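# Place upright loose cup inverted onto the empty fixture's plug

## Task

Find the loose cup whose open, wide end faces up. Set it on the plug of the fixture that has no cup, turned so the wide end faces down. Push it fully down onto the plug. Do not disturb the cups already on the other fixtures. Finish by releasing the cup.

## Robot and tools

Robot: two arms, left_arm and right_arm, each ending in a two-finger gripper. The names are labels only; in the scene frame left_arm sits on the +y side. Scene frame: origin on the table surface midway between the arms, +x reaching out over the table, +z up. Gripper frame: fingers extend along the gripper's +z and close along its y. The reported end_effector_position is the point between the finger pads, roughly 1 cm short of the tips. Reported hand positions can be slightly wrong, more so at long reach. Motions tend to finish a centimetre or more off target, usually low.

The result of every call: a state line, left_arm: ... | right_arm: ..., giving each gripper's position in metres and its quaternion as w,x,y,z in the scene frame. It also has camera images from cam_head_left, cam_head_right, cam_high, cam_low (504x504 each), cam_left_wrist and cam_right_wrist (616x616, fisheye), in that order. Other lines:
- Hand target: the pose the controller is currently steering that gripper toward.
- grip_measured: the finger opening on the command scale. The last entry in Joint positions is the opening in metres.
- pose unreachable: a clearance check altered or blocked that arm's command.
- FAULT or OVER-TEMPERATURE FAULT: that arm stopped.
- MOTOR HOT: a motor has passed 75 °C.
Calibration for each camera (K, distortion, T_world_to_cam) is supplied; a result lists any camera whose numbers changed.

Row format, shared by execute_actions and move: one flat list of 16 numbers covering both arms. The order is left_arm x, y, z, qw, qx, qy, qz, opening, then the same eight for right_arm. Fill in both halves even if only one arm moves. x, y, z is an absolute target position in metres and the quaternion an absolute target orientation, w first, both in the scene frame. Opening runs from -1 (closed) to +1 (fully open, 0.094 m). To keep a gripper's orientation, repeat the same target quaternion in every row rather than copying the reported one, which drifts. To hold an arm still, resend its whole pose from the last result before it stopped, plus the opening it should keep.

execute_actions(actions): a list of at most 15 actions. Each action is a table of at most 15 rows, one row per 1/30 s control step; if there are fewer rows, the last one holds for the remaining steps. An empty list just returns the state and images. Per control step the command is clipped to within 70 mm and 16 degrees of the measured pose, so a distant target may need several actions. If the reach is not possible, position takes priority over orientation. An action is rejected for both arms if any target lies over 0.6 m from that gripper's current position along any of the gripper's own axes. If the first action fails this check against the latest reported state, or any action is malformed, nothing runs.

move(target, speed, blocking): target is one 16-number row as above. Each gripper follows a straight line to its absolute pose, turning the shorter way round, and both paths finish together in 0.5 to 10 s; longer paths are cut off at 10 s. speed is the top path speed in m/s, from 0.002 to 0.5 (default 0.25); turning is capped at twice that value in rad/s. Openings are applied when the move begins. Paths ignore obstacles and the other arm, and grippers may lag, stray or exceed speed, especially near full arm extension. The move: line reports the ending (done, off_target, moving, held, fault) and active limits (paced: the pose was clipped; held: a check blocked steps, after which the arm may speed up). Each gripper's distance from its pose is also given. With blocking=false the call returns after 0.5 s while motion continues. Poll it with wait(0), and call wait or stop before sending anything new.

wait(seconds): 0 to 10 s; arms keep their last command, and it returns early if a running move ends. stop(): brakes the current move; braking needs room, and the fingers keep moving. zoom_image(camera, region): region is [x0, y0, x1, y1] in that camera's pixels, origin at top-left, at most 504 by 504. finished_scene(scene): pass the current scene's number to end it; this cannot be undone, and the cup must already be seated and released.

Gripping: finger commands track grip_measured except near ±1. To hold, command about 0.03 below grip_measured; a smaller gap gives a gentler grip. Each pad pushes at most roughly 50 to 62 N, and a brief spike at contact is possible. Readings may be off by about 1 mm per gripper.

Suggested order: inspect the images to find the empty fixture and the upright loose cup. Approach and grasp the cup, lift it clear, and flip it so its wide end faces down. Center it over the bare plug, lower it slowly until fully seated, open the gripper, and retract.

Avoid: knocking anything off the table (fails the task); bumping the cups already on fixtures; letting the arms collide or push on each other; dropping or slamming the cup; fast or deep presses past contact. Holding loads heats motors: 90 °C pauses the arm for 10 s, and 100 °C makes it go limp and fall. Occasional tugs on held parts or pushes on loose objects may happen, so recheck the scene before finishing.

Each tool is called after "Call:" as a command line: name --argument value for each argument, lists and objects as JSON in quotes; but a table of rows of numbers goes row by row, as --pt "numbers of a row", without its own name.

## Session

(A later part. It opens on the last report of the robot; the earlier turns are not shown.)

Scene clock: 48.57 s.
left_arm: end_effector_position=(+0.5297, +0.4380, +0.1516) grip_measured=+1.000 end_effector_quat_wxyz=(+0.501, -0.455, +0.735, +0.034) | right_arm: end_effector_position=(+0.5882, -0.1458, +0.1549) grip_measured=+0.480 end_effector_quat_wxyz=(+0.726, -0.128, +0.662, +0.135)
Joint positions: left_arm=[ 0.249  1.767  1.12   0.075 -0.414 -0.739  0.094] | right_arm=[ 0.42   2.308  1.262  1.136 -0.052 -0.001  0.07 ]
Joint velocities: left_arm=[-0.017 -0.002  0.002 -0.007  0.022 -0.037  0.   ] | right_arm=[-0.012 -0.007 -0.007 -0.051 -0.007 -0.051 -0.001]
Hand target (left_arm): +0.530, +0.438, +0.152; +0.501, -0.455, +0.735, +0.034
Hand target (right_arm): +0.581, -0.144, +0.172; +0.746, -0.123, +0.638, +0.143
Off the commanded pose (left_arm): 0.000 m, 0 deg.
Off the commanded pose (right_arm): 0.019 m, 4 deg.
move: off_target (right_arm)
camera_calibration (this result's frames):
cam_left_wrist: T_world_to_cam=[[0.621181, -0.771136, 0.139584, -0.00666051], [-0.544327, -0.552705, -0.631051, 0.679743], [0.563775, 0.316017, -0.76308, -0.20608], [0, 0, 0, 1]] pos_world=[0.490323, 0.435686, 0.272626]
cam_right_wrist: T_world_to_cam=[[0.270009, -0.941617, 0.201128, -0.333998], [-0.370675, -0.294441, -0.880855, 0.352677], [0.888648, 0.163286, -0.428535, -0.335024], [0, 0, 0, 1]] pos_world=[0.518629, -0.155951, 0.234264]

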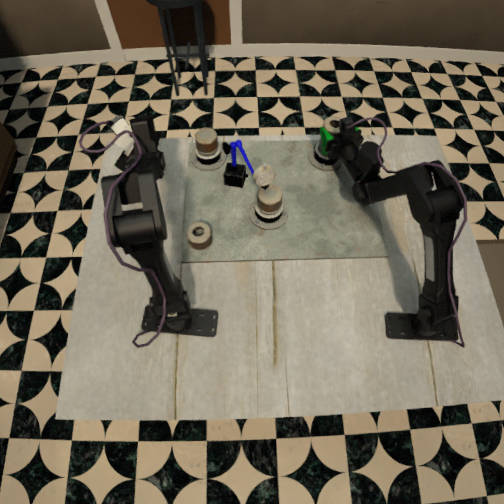

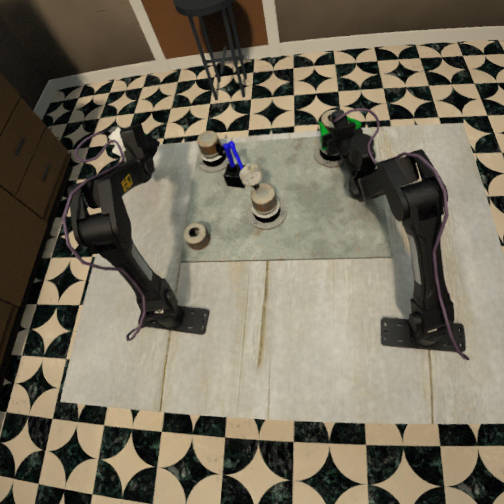

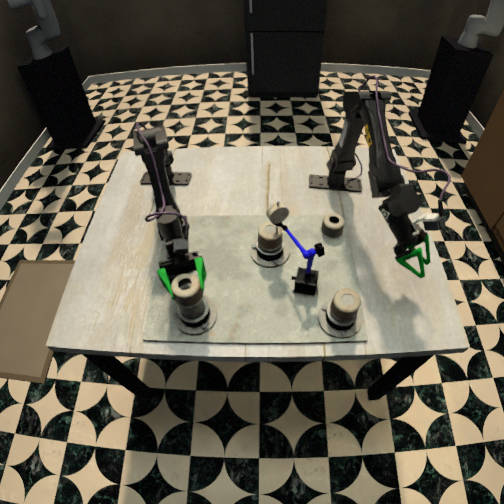

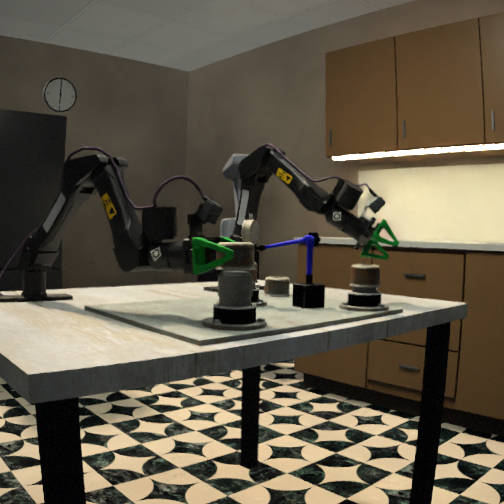

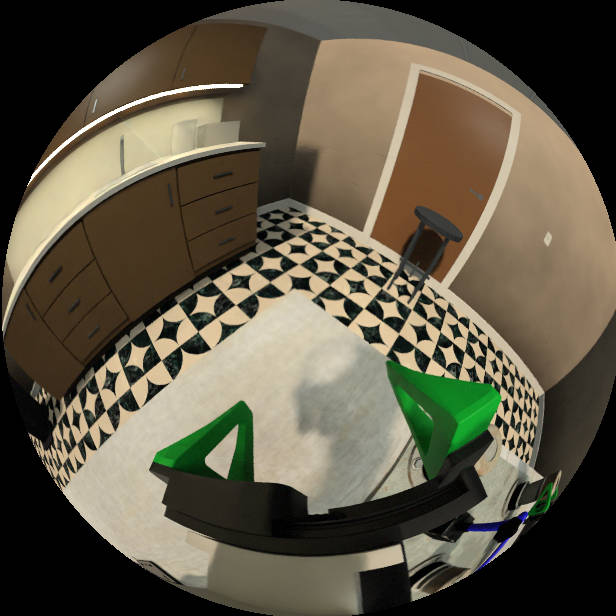

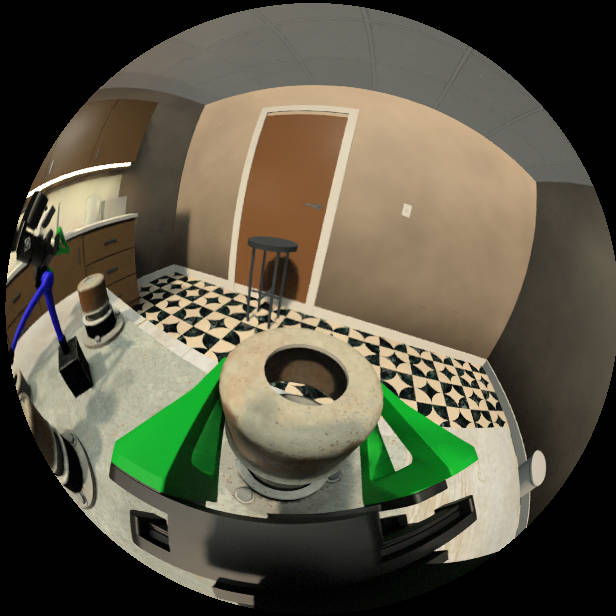

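Call:
move --target '[0.5297, 0.438, 0.1516, 0.501, -0.455, 0.735, 0.034, 1, 0.581, -0.1445, 0.153, 0.7355, -0.1252, 0.6507, 0.1415, 0.44]' --speed 0.03

Call:
zoom_image --camera "cam_low" --region '[160, 200, 300, 340]'

Call:
zoom_image --camera "cam_high" --region '[130, 230, 250, 350]'

Scene clock: 50.77 s.
left_arm: end_effector_position=(+0.5297, +0.4380, +0.1516) grip_measured=+1.000 end_effector_quat_wxyz=(+0.501, -0.455, +0.735, +0.034) | right_arm: end_effector_position=(+0.5863, -0.1467, +0.1443) grip_measured=+0.480 end_effector_quat_wxyz=(+0.723, -0.128, +0.666, +0.134)
Joint positions: left_arm=[ 0.249  1.767  1.12   0.075 -0.414 -0.739  0.094] | right_arm=[ 0.42   2.324  1.249  1.157 -0.051 -0.002  0.07 ]
Joint velocities: left_arm=[-0.007  0.002 -0.012  0.007 -0.007  0.007  0.   ] | right_arm=[ 0.007 -0.017 -0.007  0.125  0.066  0.022 -0.   ]
Hand target (left_arm): +0.530, +0.438, +0.152; +0.501, -0.455, +0.735, +0.034
Hand target (right_arm): +0.581, -0.145, +0.153; +0.735, -0.125, +0.651, +0.141
Off the commanded pose (left_arm): 0.000 m, 0 deg.
Off the commanded pose (right_arm): 0.010 m, 2 deg.
move: done
camera_calibration (this result's frames):
cam_left_wrist: T_world_to_cam=[[0.621181, -0.771136, 0.139584, -0.00666051], [-0.544327, -0.552705, -0.631051, 0.679743], [0.563775, 0.316017, -0.76308, -0.20608], [0, 0, 0, 1]] pos_world=[0.490323, 0.435686, 0.272626]
cam_right_wrist: T_world_to_cam=[[0.270292, -0.941318, 0.202145, -0.332499], [-0.378883, -0.297016, -0.876487, 0.346217], [0.885093, 0.160318, -0.436931, -0.334853], [0, 0, 0, 1]] pos_world=[0.517424, -0.156473, 0.22436]

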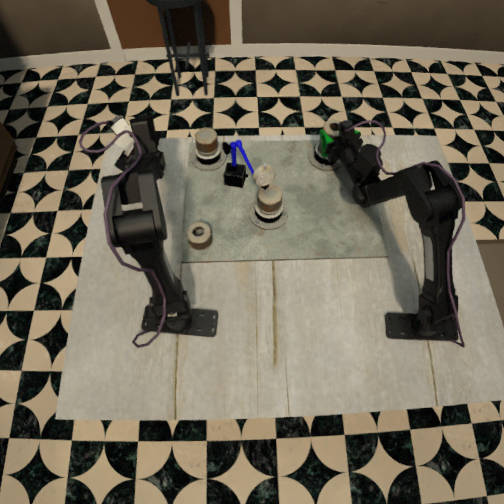

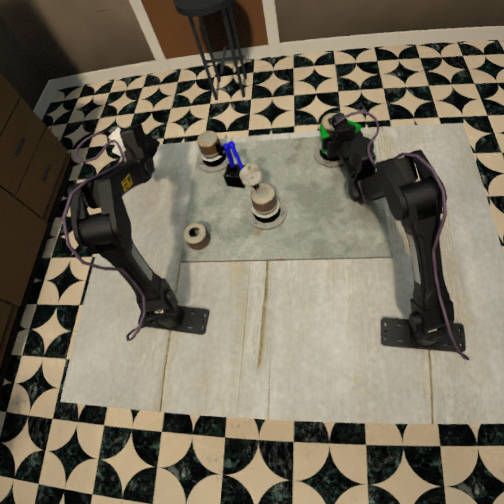

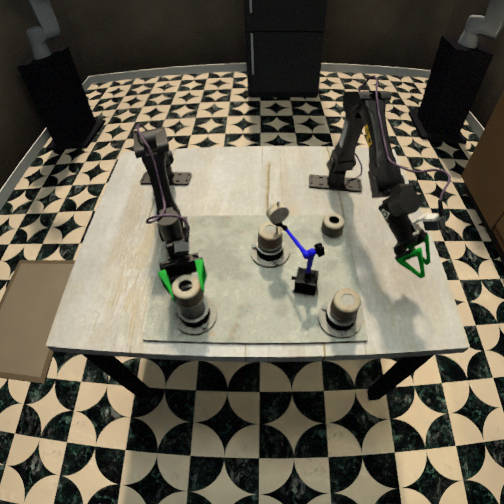

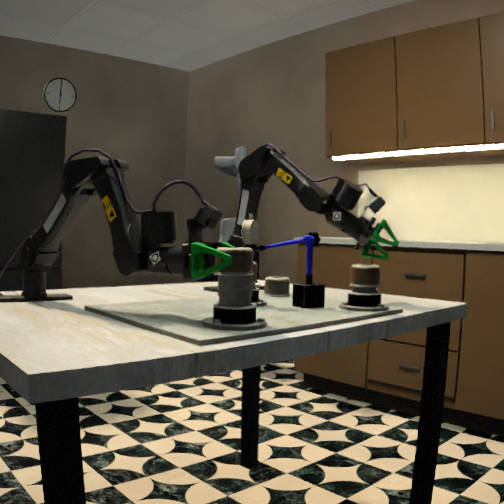

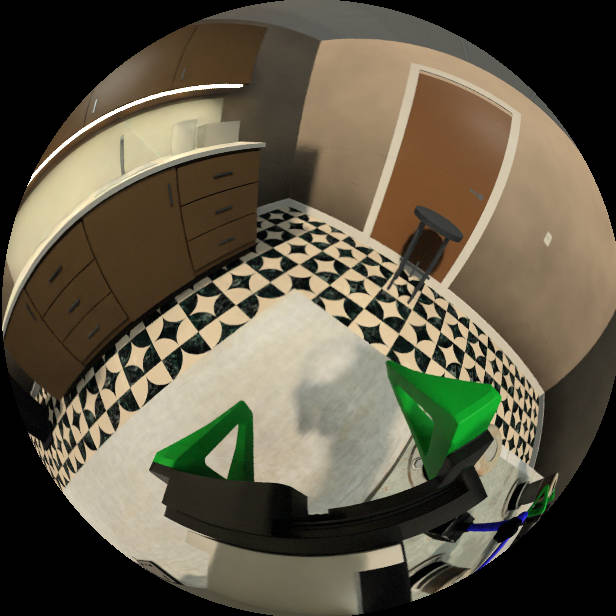

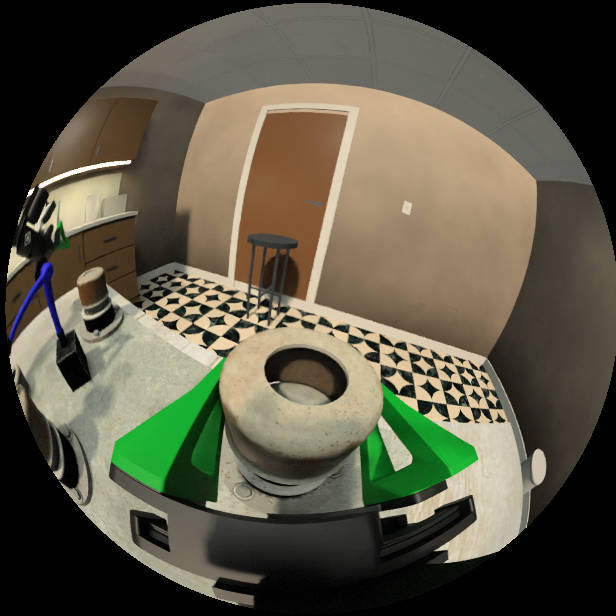

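Region (160, 200, 300, 340) of cam_low's 504x504 image, scaled by 3.600, with more detail than that image has.

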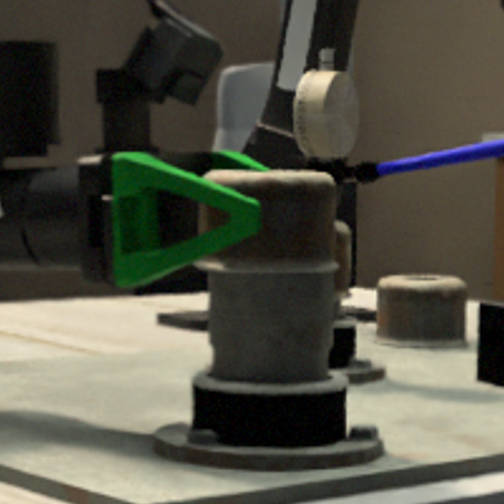

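Region (130, 230, 250, 350) of cam_high's 504x504 image, scaled by 4.200, with more detail than that image has.

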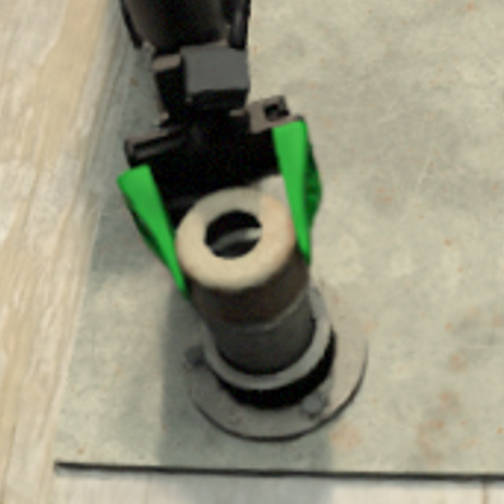

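Call:
move --target '[0.5297, 0.438, 0.1516, 0.501, -0.455, 0.735, 0.034, 1, 0.583, -0.1455, 0.125, 0.7355, -0.1252, 0.6507, 0.1415, 0.44]' --speed 0.03

Call:
zoom_image --camera "cam_low" --region '[160, 200, 300, 340]'

Scene clock: 53.07 s.
left_arm: end_effector_position=(+0.5297, +0.4380, +0.1516) grip_measured=+1.000 end_effector_quat_wxyz=(+0.501, -0.455, +0.735, +0.034) | right_arm: end_effector_position=(+0.5837, -0.1480, +0.1403) grip_measured=+0.480 end_effector_quat_wxyz=(+0.749, -0.123, +0.636, +0.137)
Joint positions: left_arm=[ 0.249  1.767  1.12   0.075 -0.414 -0.739  0.094] | right_arm=[ 0.42   2.392  1.249  1.305 -0.049 -0.002  0.07 ]
Joint velocities: left_arm=[-0.007  0.017  0.002  0.007 -0.007 -0.051  0.   ] | right_arm=[ 0.017 -0.017 -0.012  0.007 -0.051 -0.022 -0.   ]
Hand target (left_arm): +0.530, +0.438, +0.152; +0.501, -0.455, +0.735, +0.034
Hand target (right_arm): +0.583, -0.146, +0.125; +0.736, -0.125, +0.651, +0.141
Off the commanded pose (left_arm): 0.000 m, 0 deg.
Off the commanded pose (right_arm): 0.016 m, 2 deg.
move: off_target (right_arm)
camera_calibration (this result's frames):
cam_left_wrist: T_world_to_cam=[[0.621181, -0.771136, 0.139584, -0.00666051], [-0.544327, -0.552705, -0.631051, 0.679743], [0.563775, 0.316017, -0.76308, -0.20608], [0, 0, 0, 1]] pos_world=[0.490323, 0.435686, 0.272626]
cam_right_wrist: T_world_to_cam=[[0.253388, -0.946918, 0.197842, -0.322497], [-0.311918, -0.273569, -0.909872, 0.3104], [0.915697, 0.16884, -0.36468, -0.360843], [0, 0, 0, 1]] pos_world=[0.508959, -0.159537, 0.214636]

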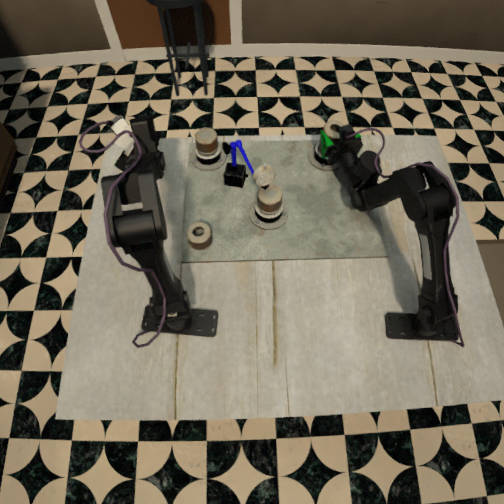

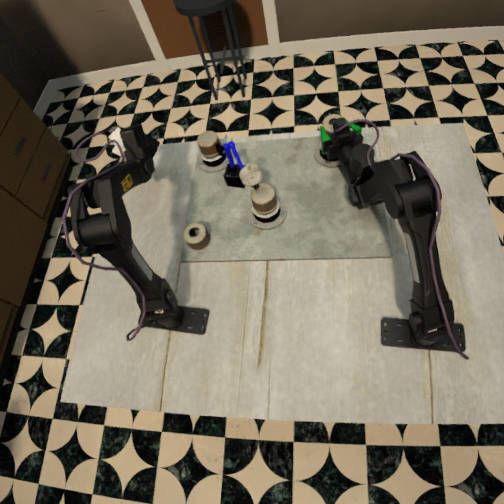

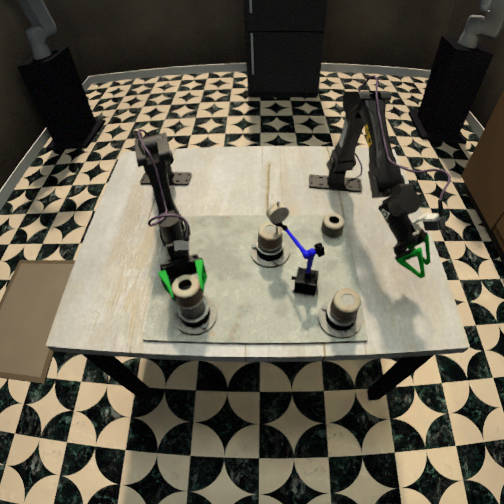

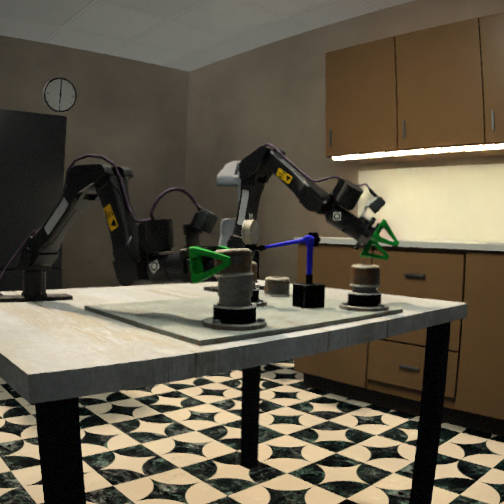

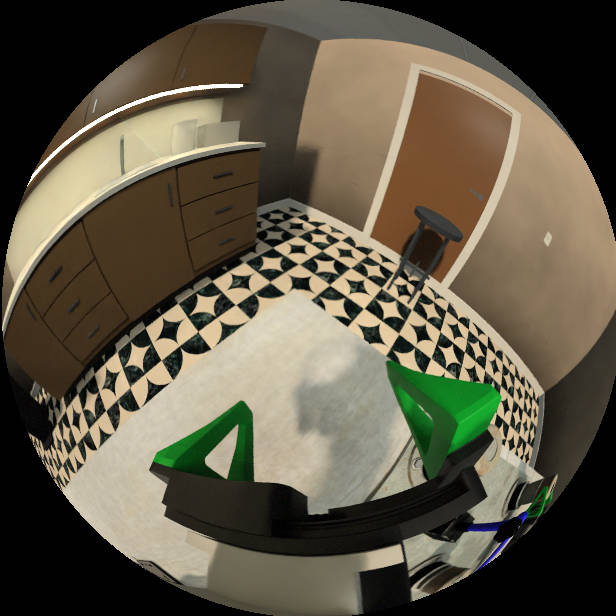

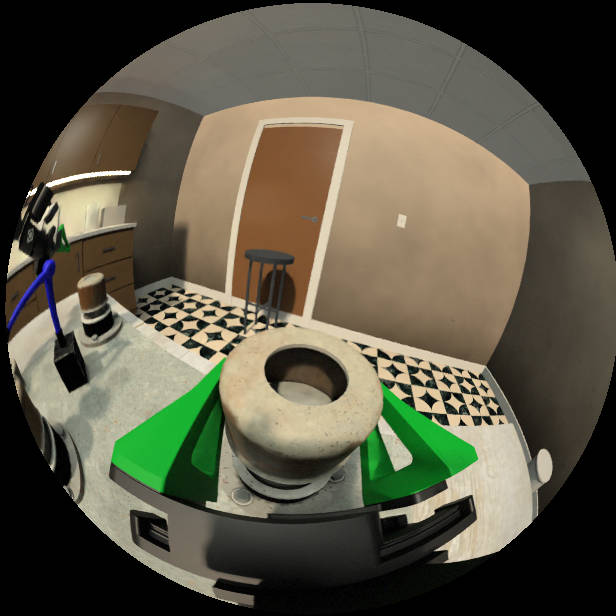

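Region (160, 200, 300, 340) of cam_low's 504x504 image, scaled by 3.600, with more detail than that image has.

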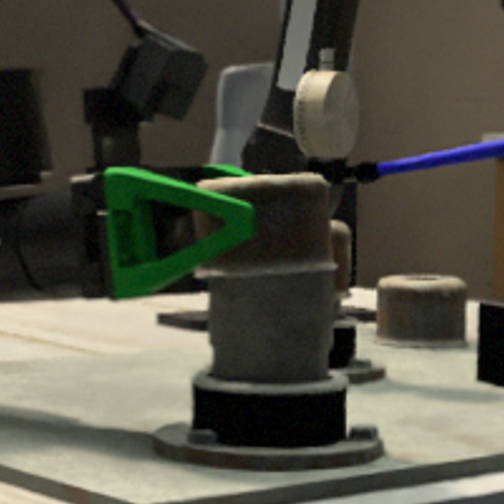

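Call:
move --target '[0.5297, 0.438, 0.1516, 0.501, -0.455, 0.735, 0.034, 1, 0.585, -0.147, 0.15, 0.724, -0.1276, 0.6634, 0.1393, 0.57]' --speed 0.04

Call:
zoom_image --camera "cam_low" --region '[160, 200, 300, 340]'

Call:
zoom_image --camera "cam_high" --region '[130, 230, 250, 350]'

Scene clock: 55.23 s.
left_arm: end_effector_position=(+0.5297, +0.4380, +0.1516) grip_measured=+1.000 end_effector_quat_wxyz=(+0.501, -0.455, +0.735, +0.034) | right_arm: end_effector_position=(+0.5863, -0.1470, +0.1416) grip_measured=+0.567 end_effector_quat_wxyz=(+0.724, -0.127, +0.665, +0.134)
Joint positions: left_arm=[ 0.249  1.767  1.12   0.075 -0.414 -0.739  0.094] | right_arm=[ 0.42   2.334  1.249  1.17  -0.049 -0.002  0.074]
Joint velocities: left_arm=[-0.017 -0.002  0.002  0.051 -0.022  0.051  0.   ] | right_arm=[ 0.017  0.007 -0.002 -0.051  0.081 -0.022 -0.001]
Hand target (left_arm): +0.530, +0.438, +0.152; +0.501, -0.455, +0.735, +0.034
Hand target (right_arm): +0.585, -0.147, +0.150; +0.724, -0.127, +0.663, +0.140
Off the commanded pose (left_arm): 0.000 m, 0 deg.
Off the commanded pose (right_arm): 0.008 m, 1 deg.
move: done
camera_calibration (this result's frames):
cam_left_wrist: T_world_to_cam=[[0.621181, -0.771136, 0.139584, -0.00666051], [-0.544327, -0.552705, -0.631051, 0.679743], [0.563775, 0.316017, -0.76308, -0.20608], [0, 0, 0, 1]] pos_world=[0.490323, 0.435686, 0.272626]
cam_right_wrist: T_world_to_cam=[[0.268357, -0.941923, 0.201906, -0.331135], [-0.377148, -0.295593, -0.877715, 0.343104], [0.886422, 0.159392, -0.434569, -0.337267], [0, 0, 0, 1]] pos_world=[0.517224, -0.156727, 0.22144]

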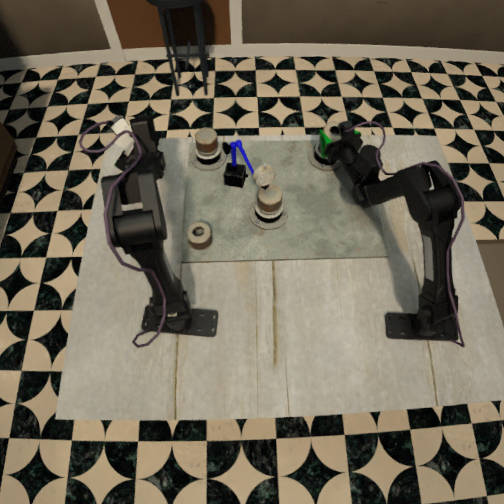

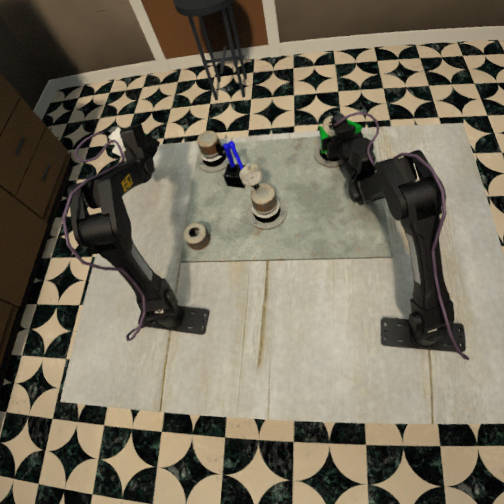

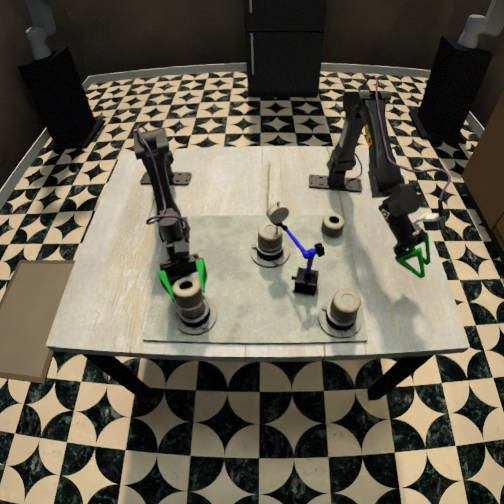

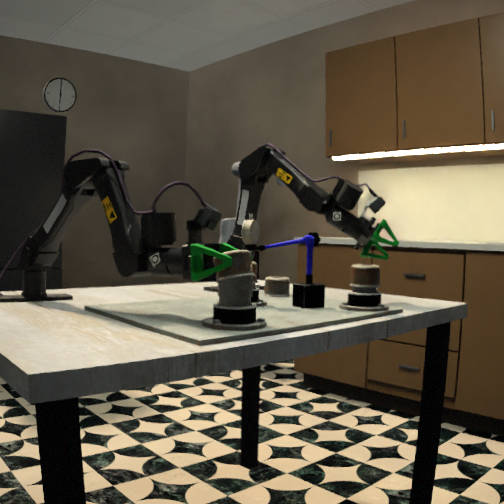

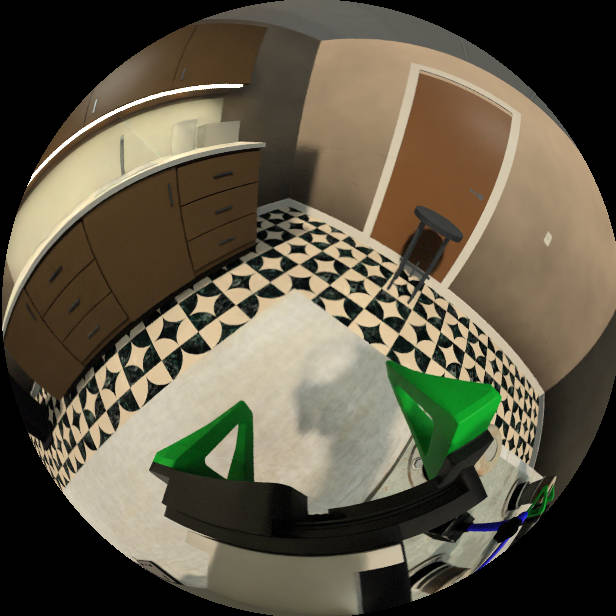

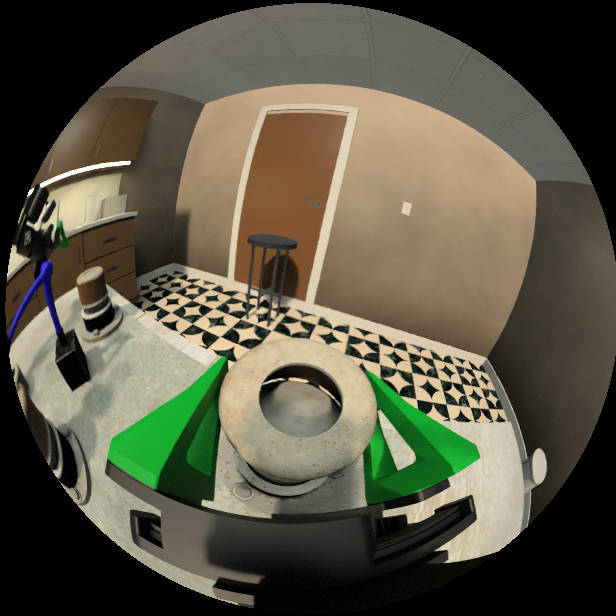

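Region (160, 200, 300, 340) of cam_low's 504x504 image, scaled by 3.600, with more detail than that image has.

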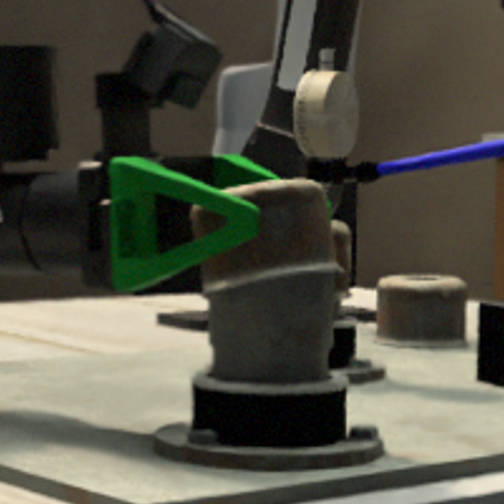

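Region (130, 230, 250, 350) of cam_high's 504x504 image, scaled by 4.200, with more detail than that image has.

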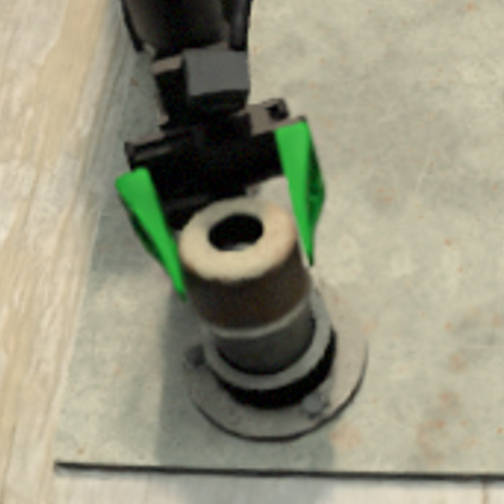

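Call:
move --target '[0.5297, 0.438, 0.1516, 0.501, -0.455, 0.735, 0.034, 1, 0.585, -0.147, 0.15, 0.724, -0.1276, 0.6634, 0.1393, 0.44]' --speed 0.04

Call:
move --target '[0.5297, 0.438, 0.1516, 0.501, -0.455, 0.735, 0.034, 1, 0.5915, -0.1445, 0.153, 0.6634, -0.1393, 0.724, 0.1276, 0.44]' --speed 0.06

Call:
zoom_image --camera "cam_low" --region '[160, 200, 300, 340]'

Call:
zoom_image --camera "cam_high" --region '[130, 230, 250, 350]'

Scene clock: 59.60 s.
left_arm: end_effector_position=(+0.5297, +0.4380, +0.1516) grip_measured=+1.000 end_effector_quat_wxyz=(+0.501, -0.455, +0.735, +0.034) | right_arm: end_effector_position=(+0.5864, -0.1469, +0.1411) grip_measured=+0.481 end_effector_quat_wxyz=(+0.723, -0.129, +0.665, +0.133)
Joint positions: left_arm=[ 0.249  1.767  1.12   0.075 -0.414 -0.739  0.094] | right_arm=[ 0.42   2.334  1.249  1.168 -0.05  -0.005  0.07 ]
Joint velocities: left_arm=[ 0.017  0.002 -0.007  0.007  0.007 -0.037  0.   ] | right_arm=[-0.002  0.007 -0.007 -0.037  0.007 -0.022 -0.   ]
Hand target (left_arm): +0.530, +0.438, +0.152; +0.501, -0.455, +0.735, +0.034
Hand target (right_arm): +0.585, -0.147, +0.150; +0.724, -0.128, +0.663, +0.139
Off the commanded pose (left_arm): 0.000 m, 0 deg.
Off the commanded pose (right_arm): 0.009 m, 1 deg.
move: done
camera_calibration (this result's frames):
cam_left_wrist: T_world_to_cam=[[0.621181, -0.771136, 0.139584, -0.00666051], [-0.544327, -0.552705, -0.631051, 0.679743], [0.563775, 0.316017, -0.76308, -0.20608], [0, 0, 0, 1]] pos_world=[0.490323, 0.435686, 0.272626]
cam_right_wrist: T_world_to_cam=[[0.268617, -0.941183, 0.204985, -0.33145], [-0.377718, -0.298682, -0.876423, 0.342414], [0.886101, 0.157995, -0.435733, -0.337347], [0, 0, 0, 1]] pos_world=[0.517293, -0.156383, 0.221048]

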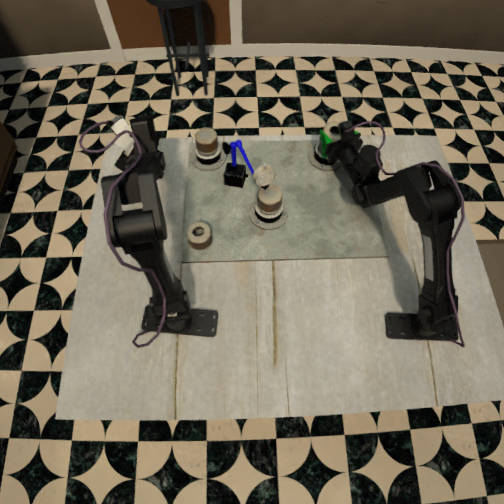

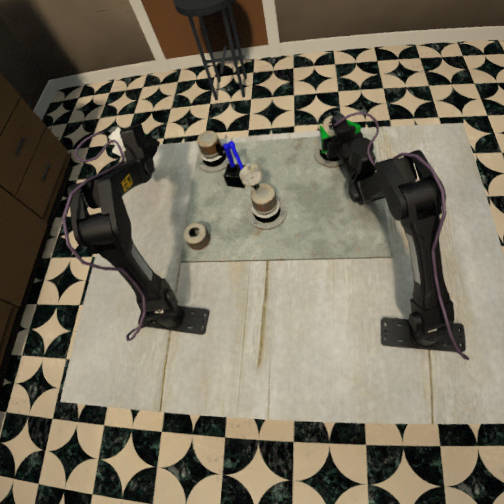

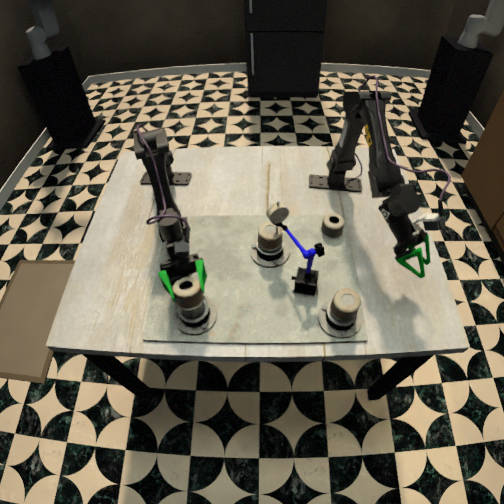

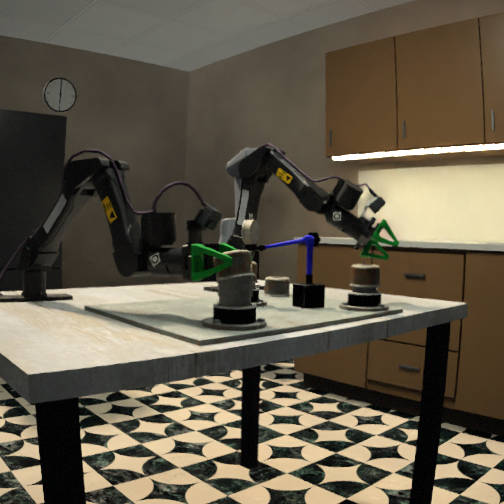

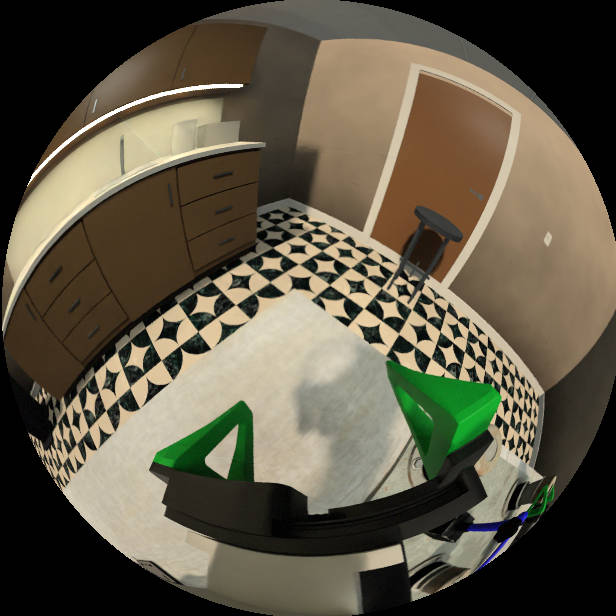

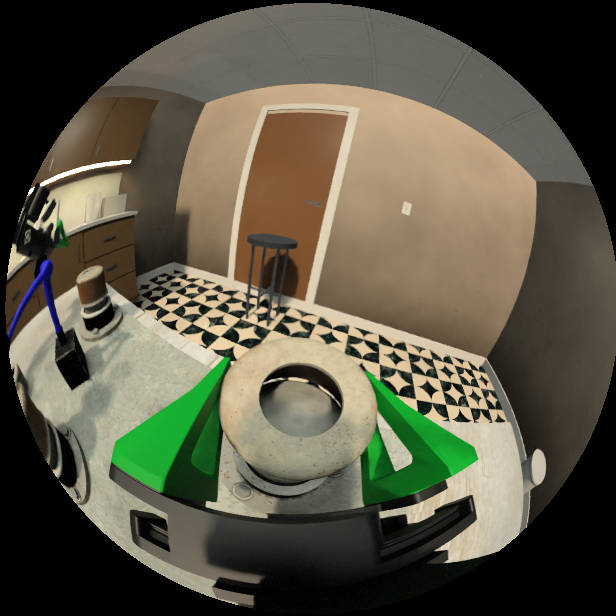

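Scene clock: 61.30 s.
left_arm: end_effector_position=(+0.5297, +0.4380, +0.1516) grip_measured=+1.000 end_effector_quat_wxyz=(+0.501, -0.455, +0.735, +0.034) | right_arm: end_effector_position=(+0.5887, -0.1459, +0.1408) grip_measured=+0.481 end_effector_quat_wxyz=(+0.665, -0.137, +0.723, +0.125)
Joint positions: left_arm=[ 0.249  1.767  1.12   0.075 -0.414 -0.739  0.094] | right_arm=[ 0.42   2.232  1.276  0.873 -0.051 -0.006  0.07 ]
Joint velocities: left_arm=[-0.007 -0.007 -0.017  0.007  0.037 -0.066  0.   ] | right_arm=[-0.017  0.007  0.002 -0.007  0.066 -0.007 -0.   ]
Hand target (left_arm): +0.530, +0.438, +0.152; +0.501, -0.455, +0.735, +0.034
Hand target (right_arm): +0.591, -0.145, +0.153; +0.664, -0.139, +0.723, +0.129
Off the commanded pose (left_arm): 0.000 m, 0 deg.
Off the commanded pose (right_arm): 0.013 m, 0 deg.
move: off_target (right_arm)
camera_calibration (this result's frames):
cam_left_wrist: T_world_to_cam=[[0.621181, -0.771136, 0.139584, -0.00666051], [-0.544327, -0.552705, -0.631051, 0.679743], [0.563775, 0.316017, -0.76308, -0.20608], [0, 0, 0, 1]] pos_world=[0.490323, 0.435686, 0.272626]
cam_right_wrist: T_world_to_cam=[[0.302291, -0.929703, 0.21041, -0.349981], [-0.508099, -0.343922, -0.789654, 0.401224], [0.806509, 0.131796, -0.576345, -0.276898], [0, 0, 0, 1]] pos_world=[0.532978, -0.150895, 0.230878]

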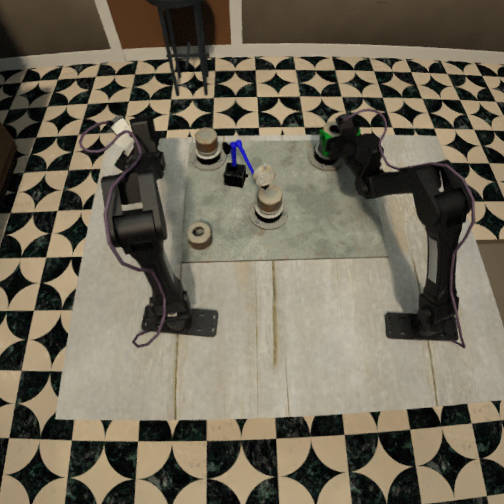

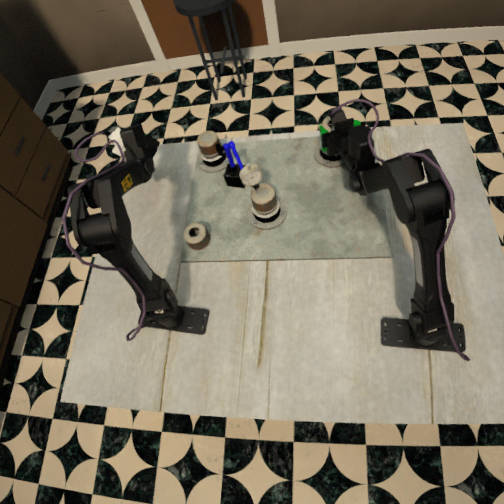

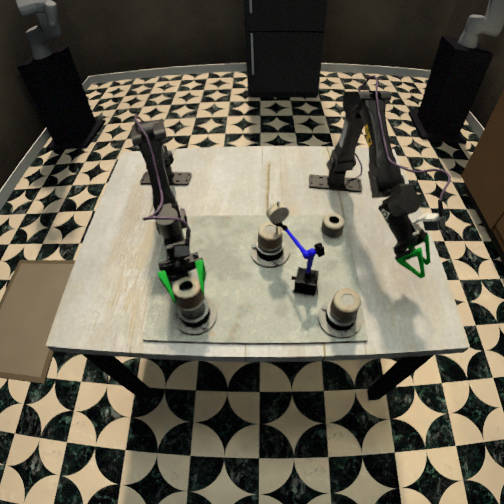

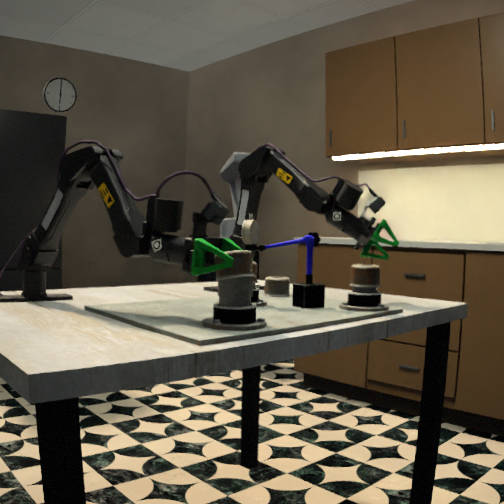

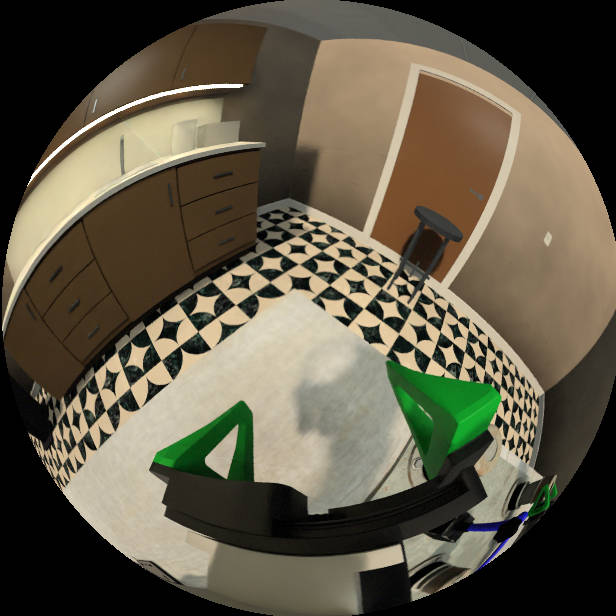

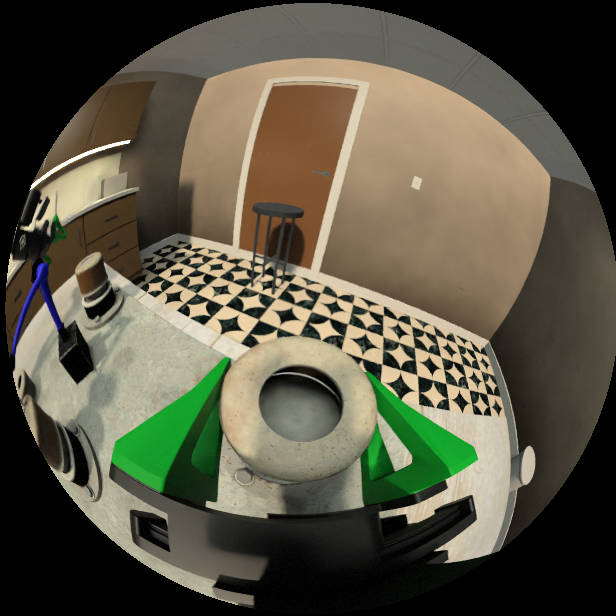

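Region (160, 200, 300, 340) of cam_low's 504x504 image, scaled by 3.600, with more detail than that image has.

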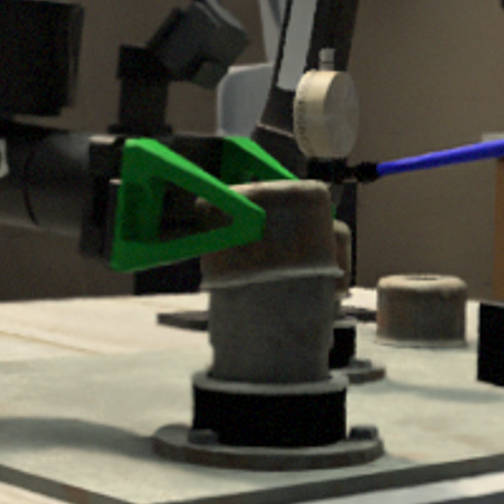

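Region (130, 230, 250, 350) of cam_high's 504x504 image, scaled by 4.200, with more detail than that image has.

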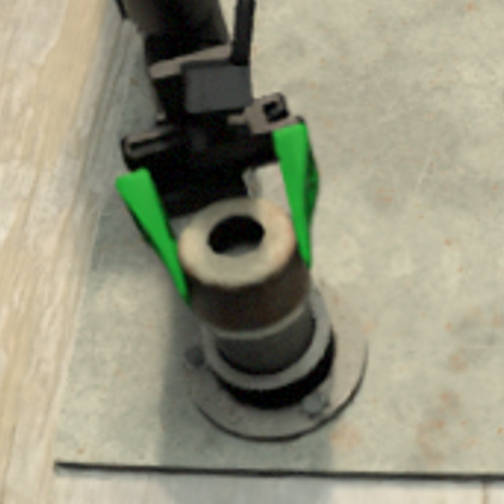

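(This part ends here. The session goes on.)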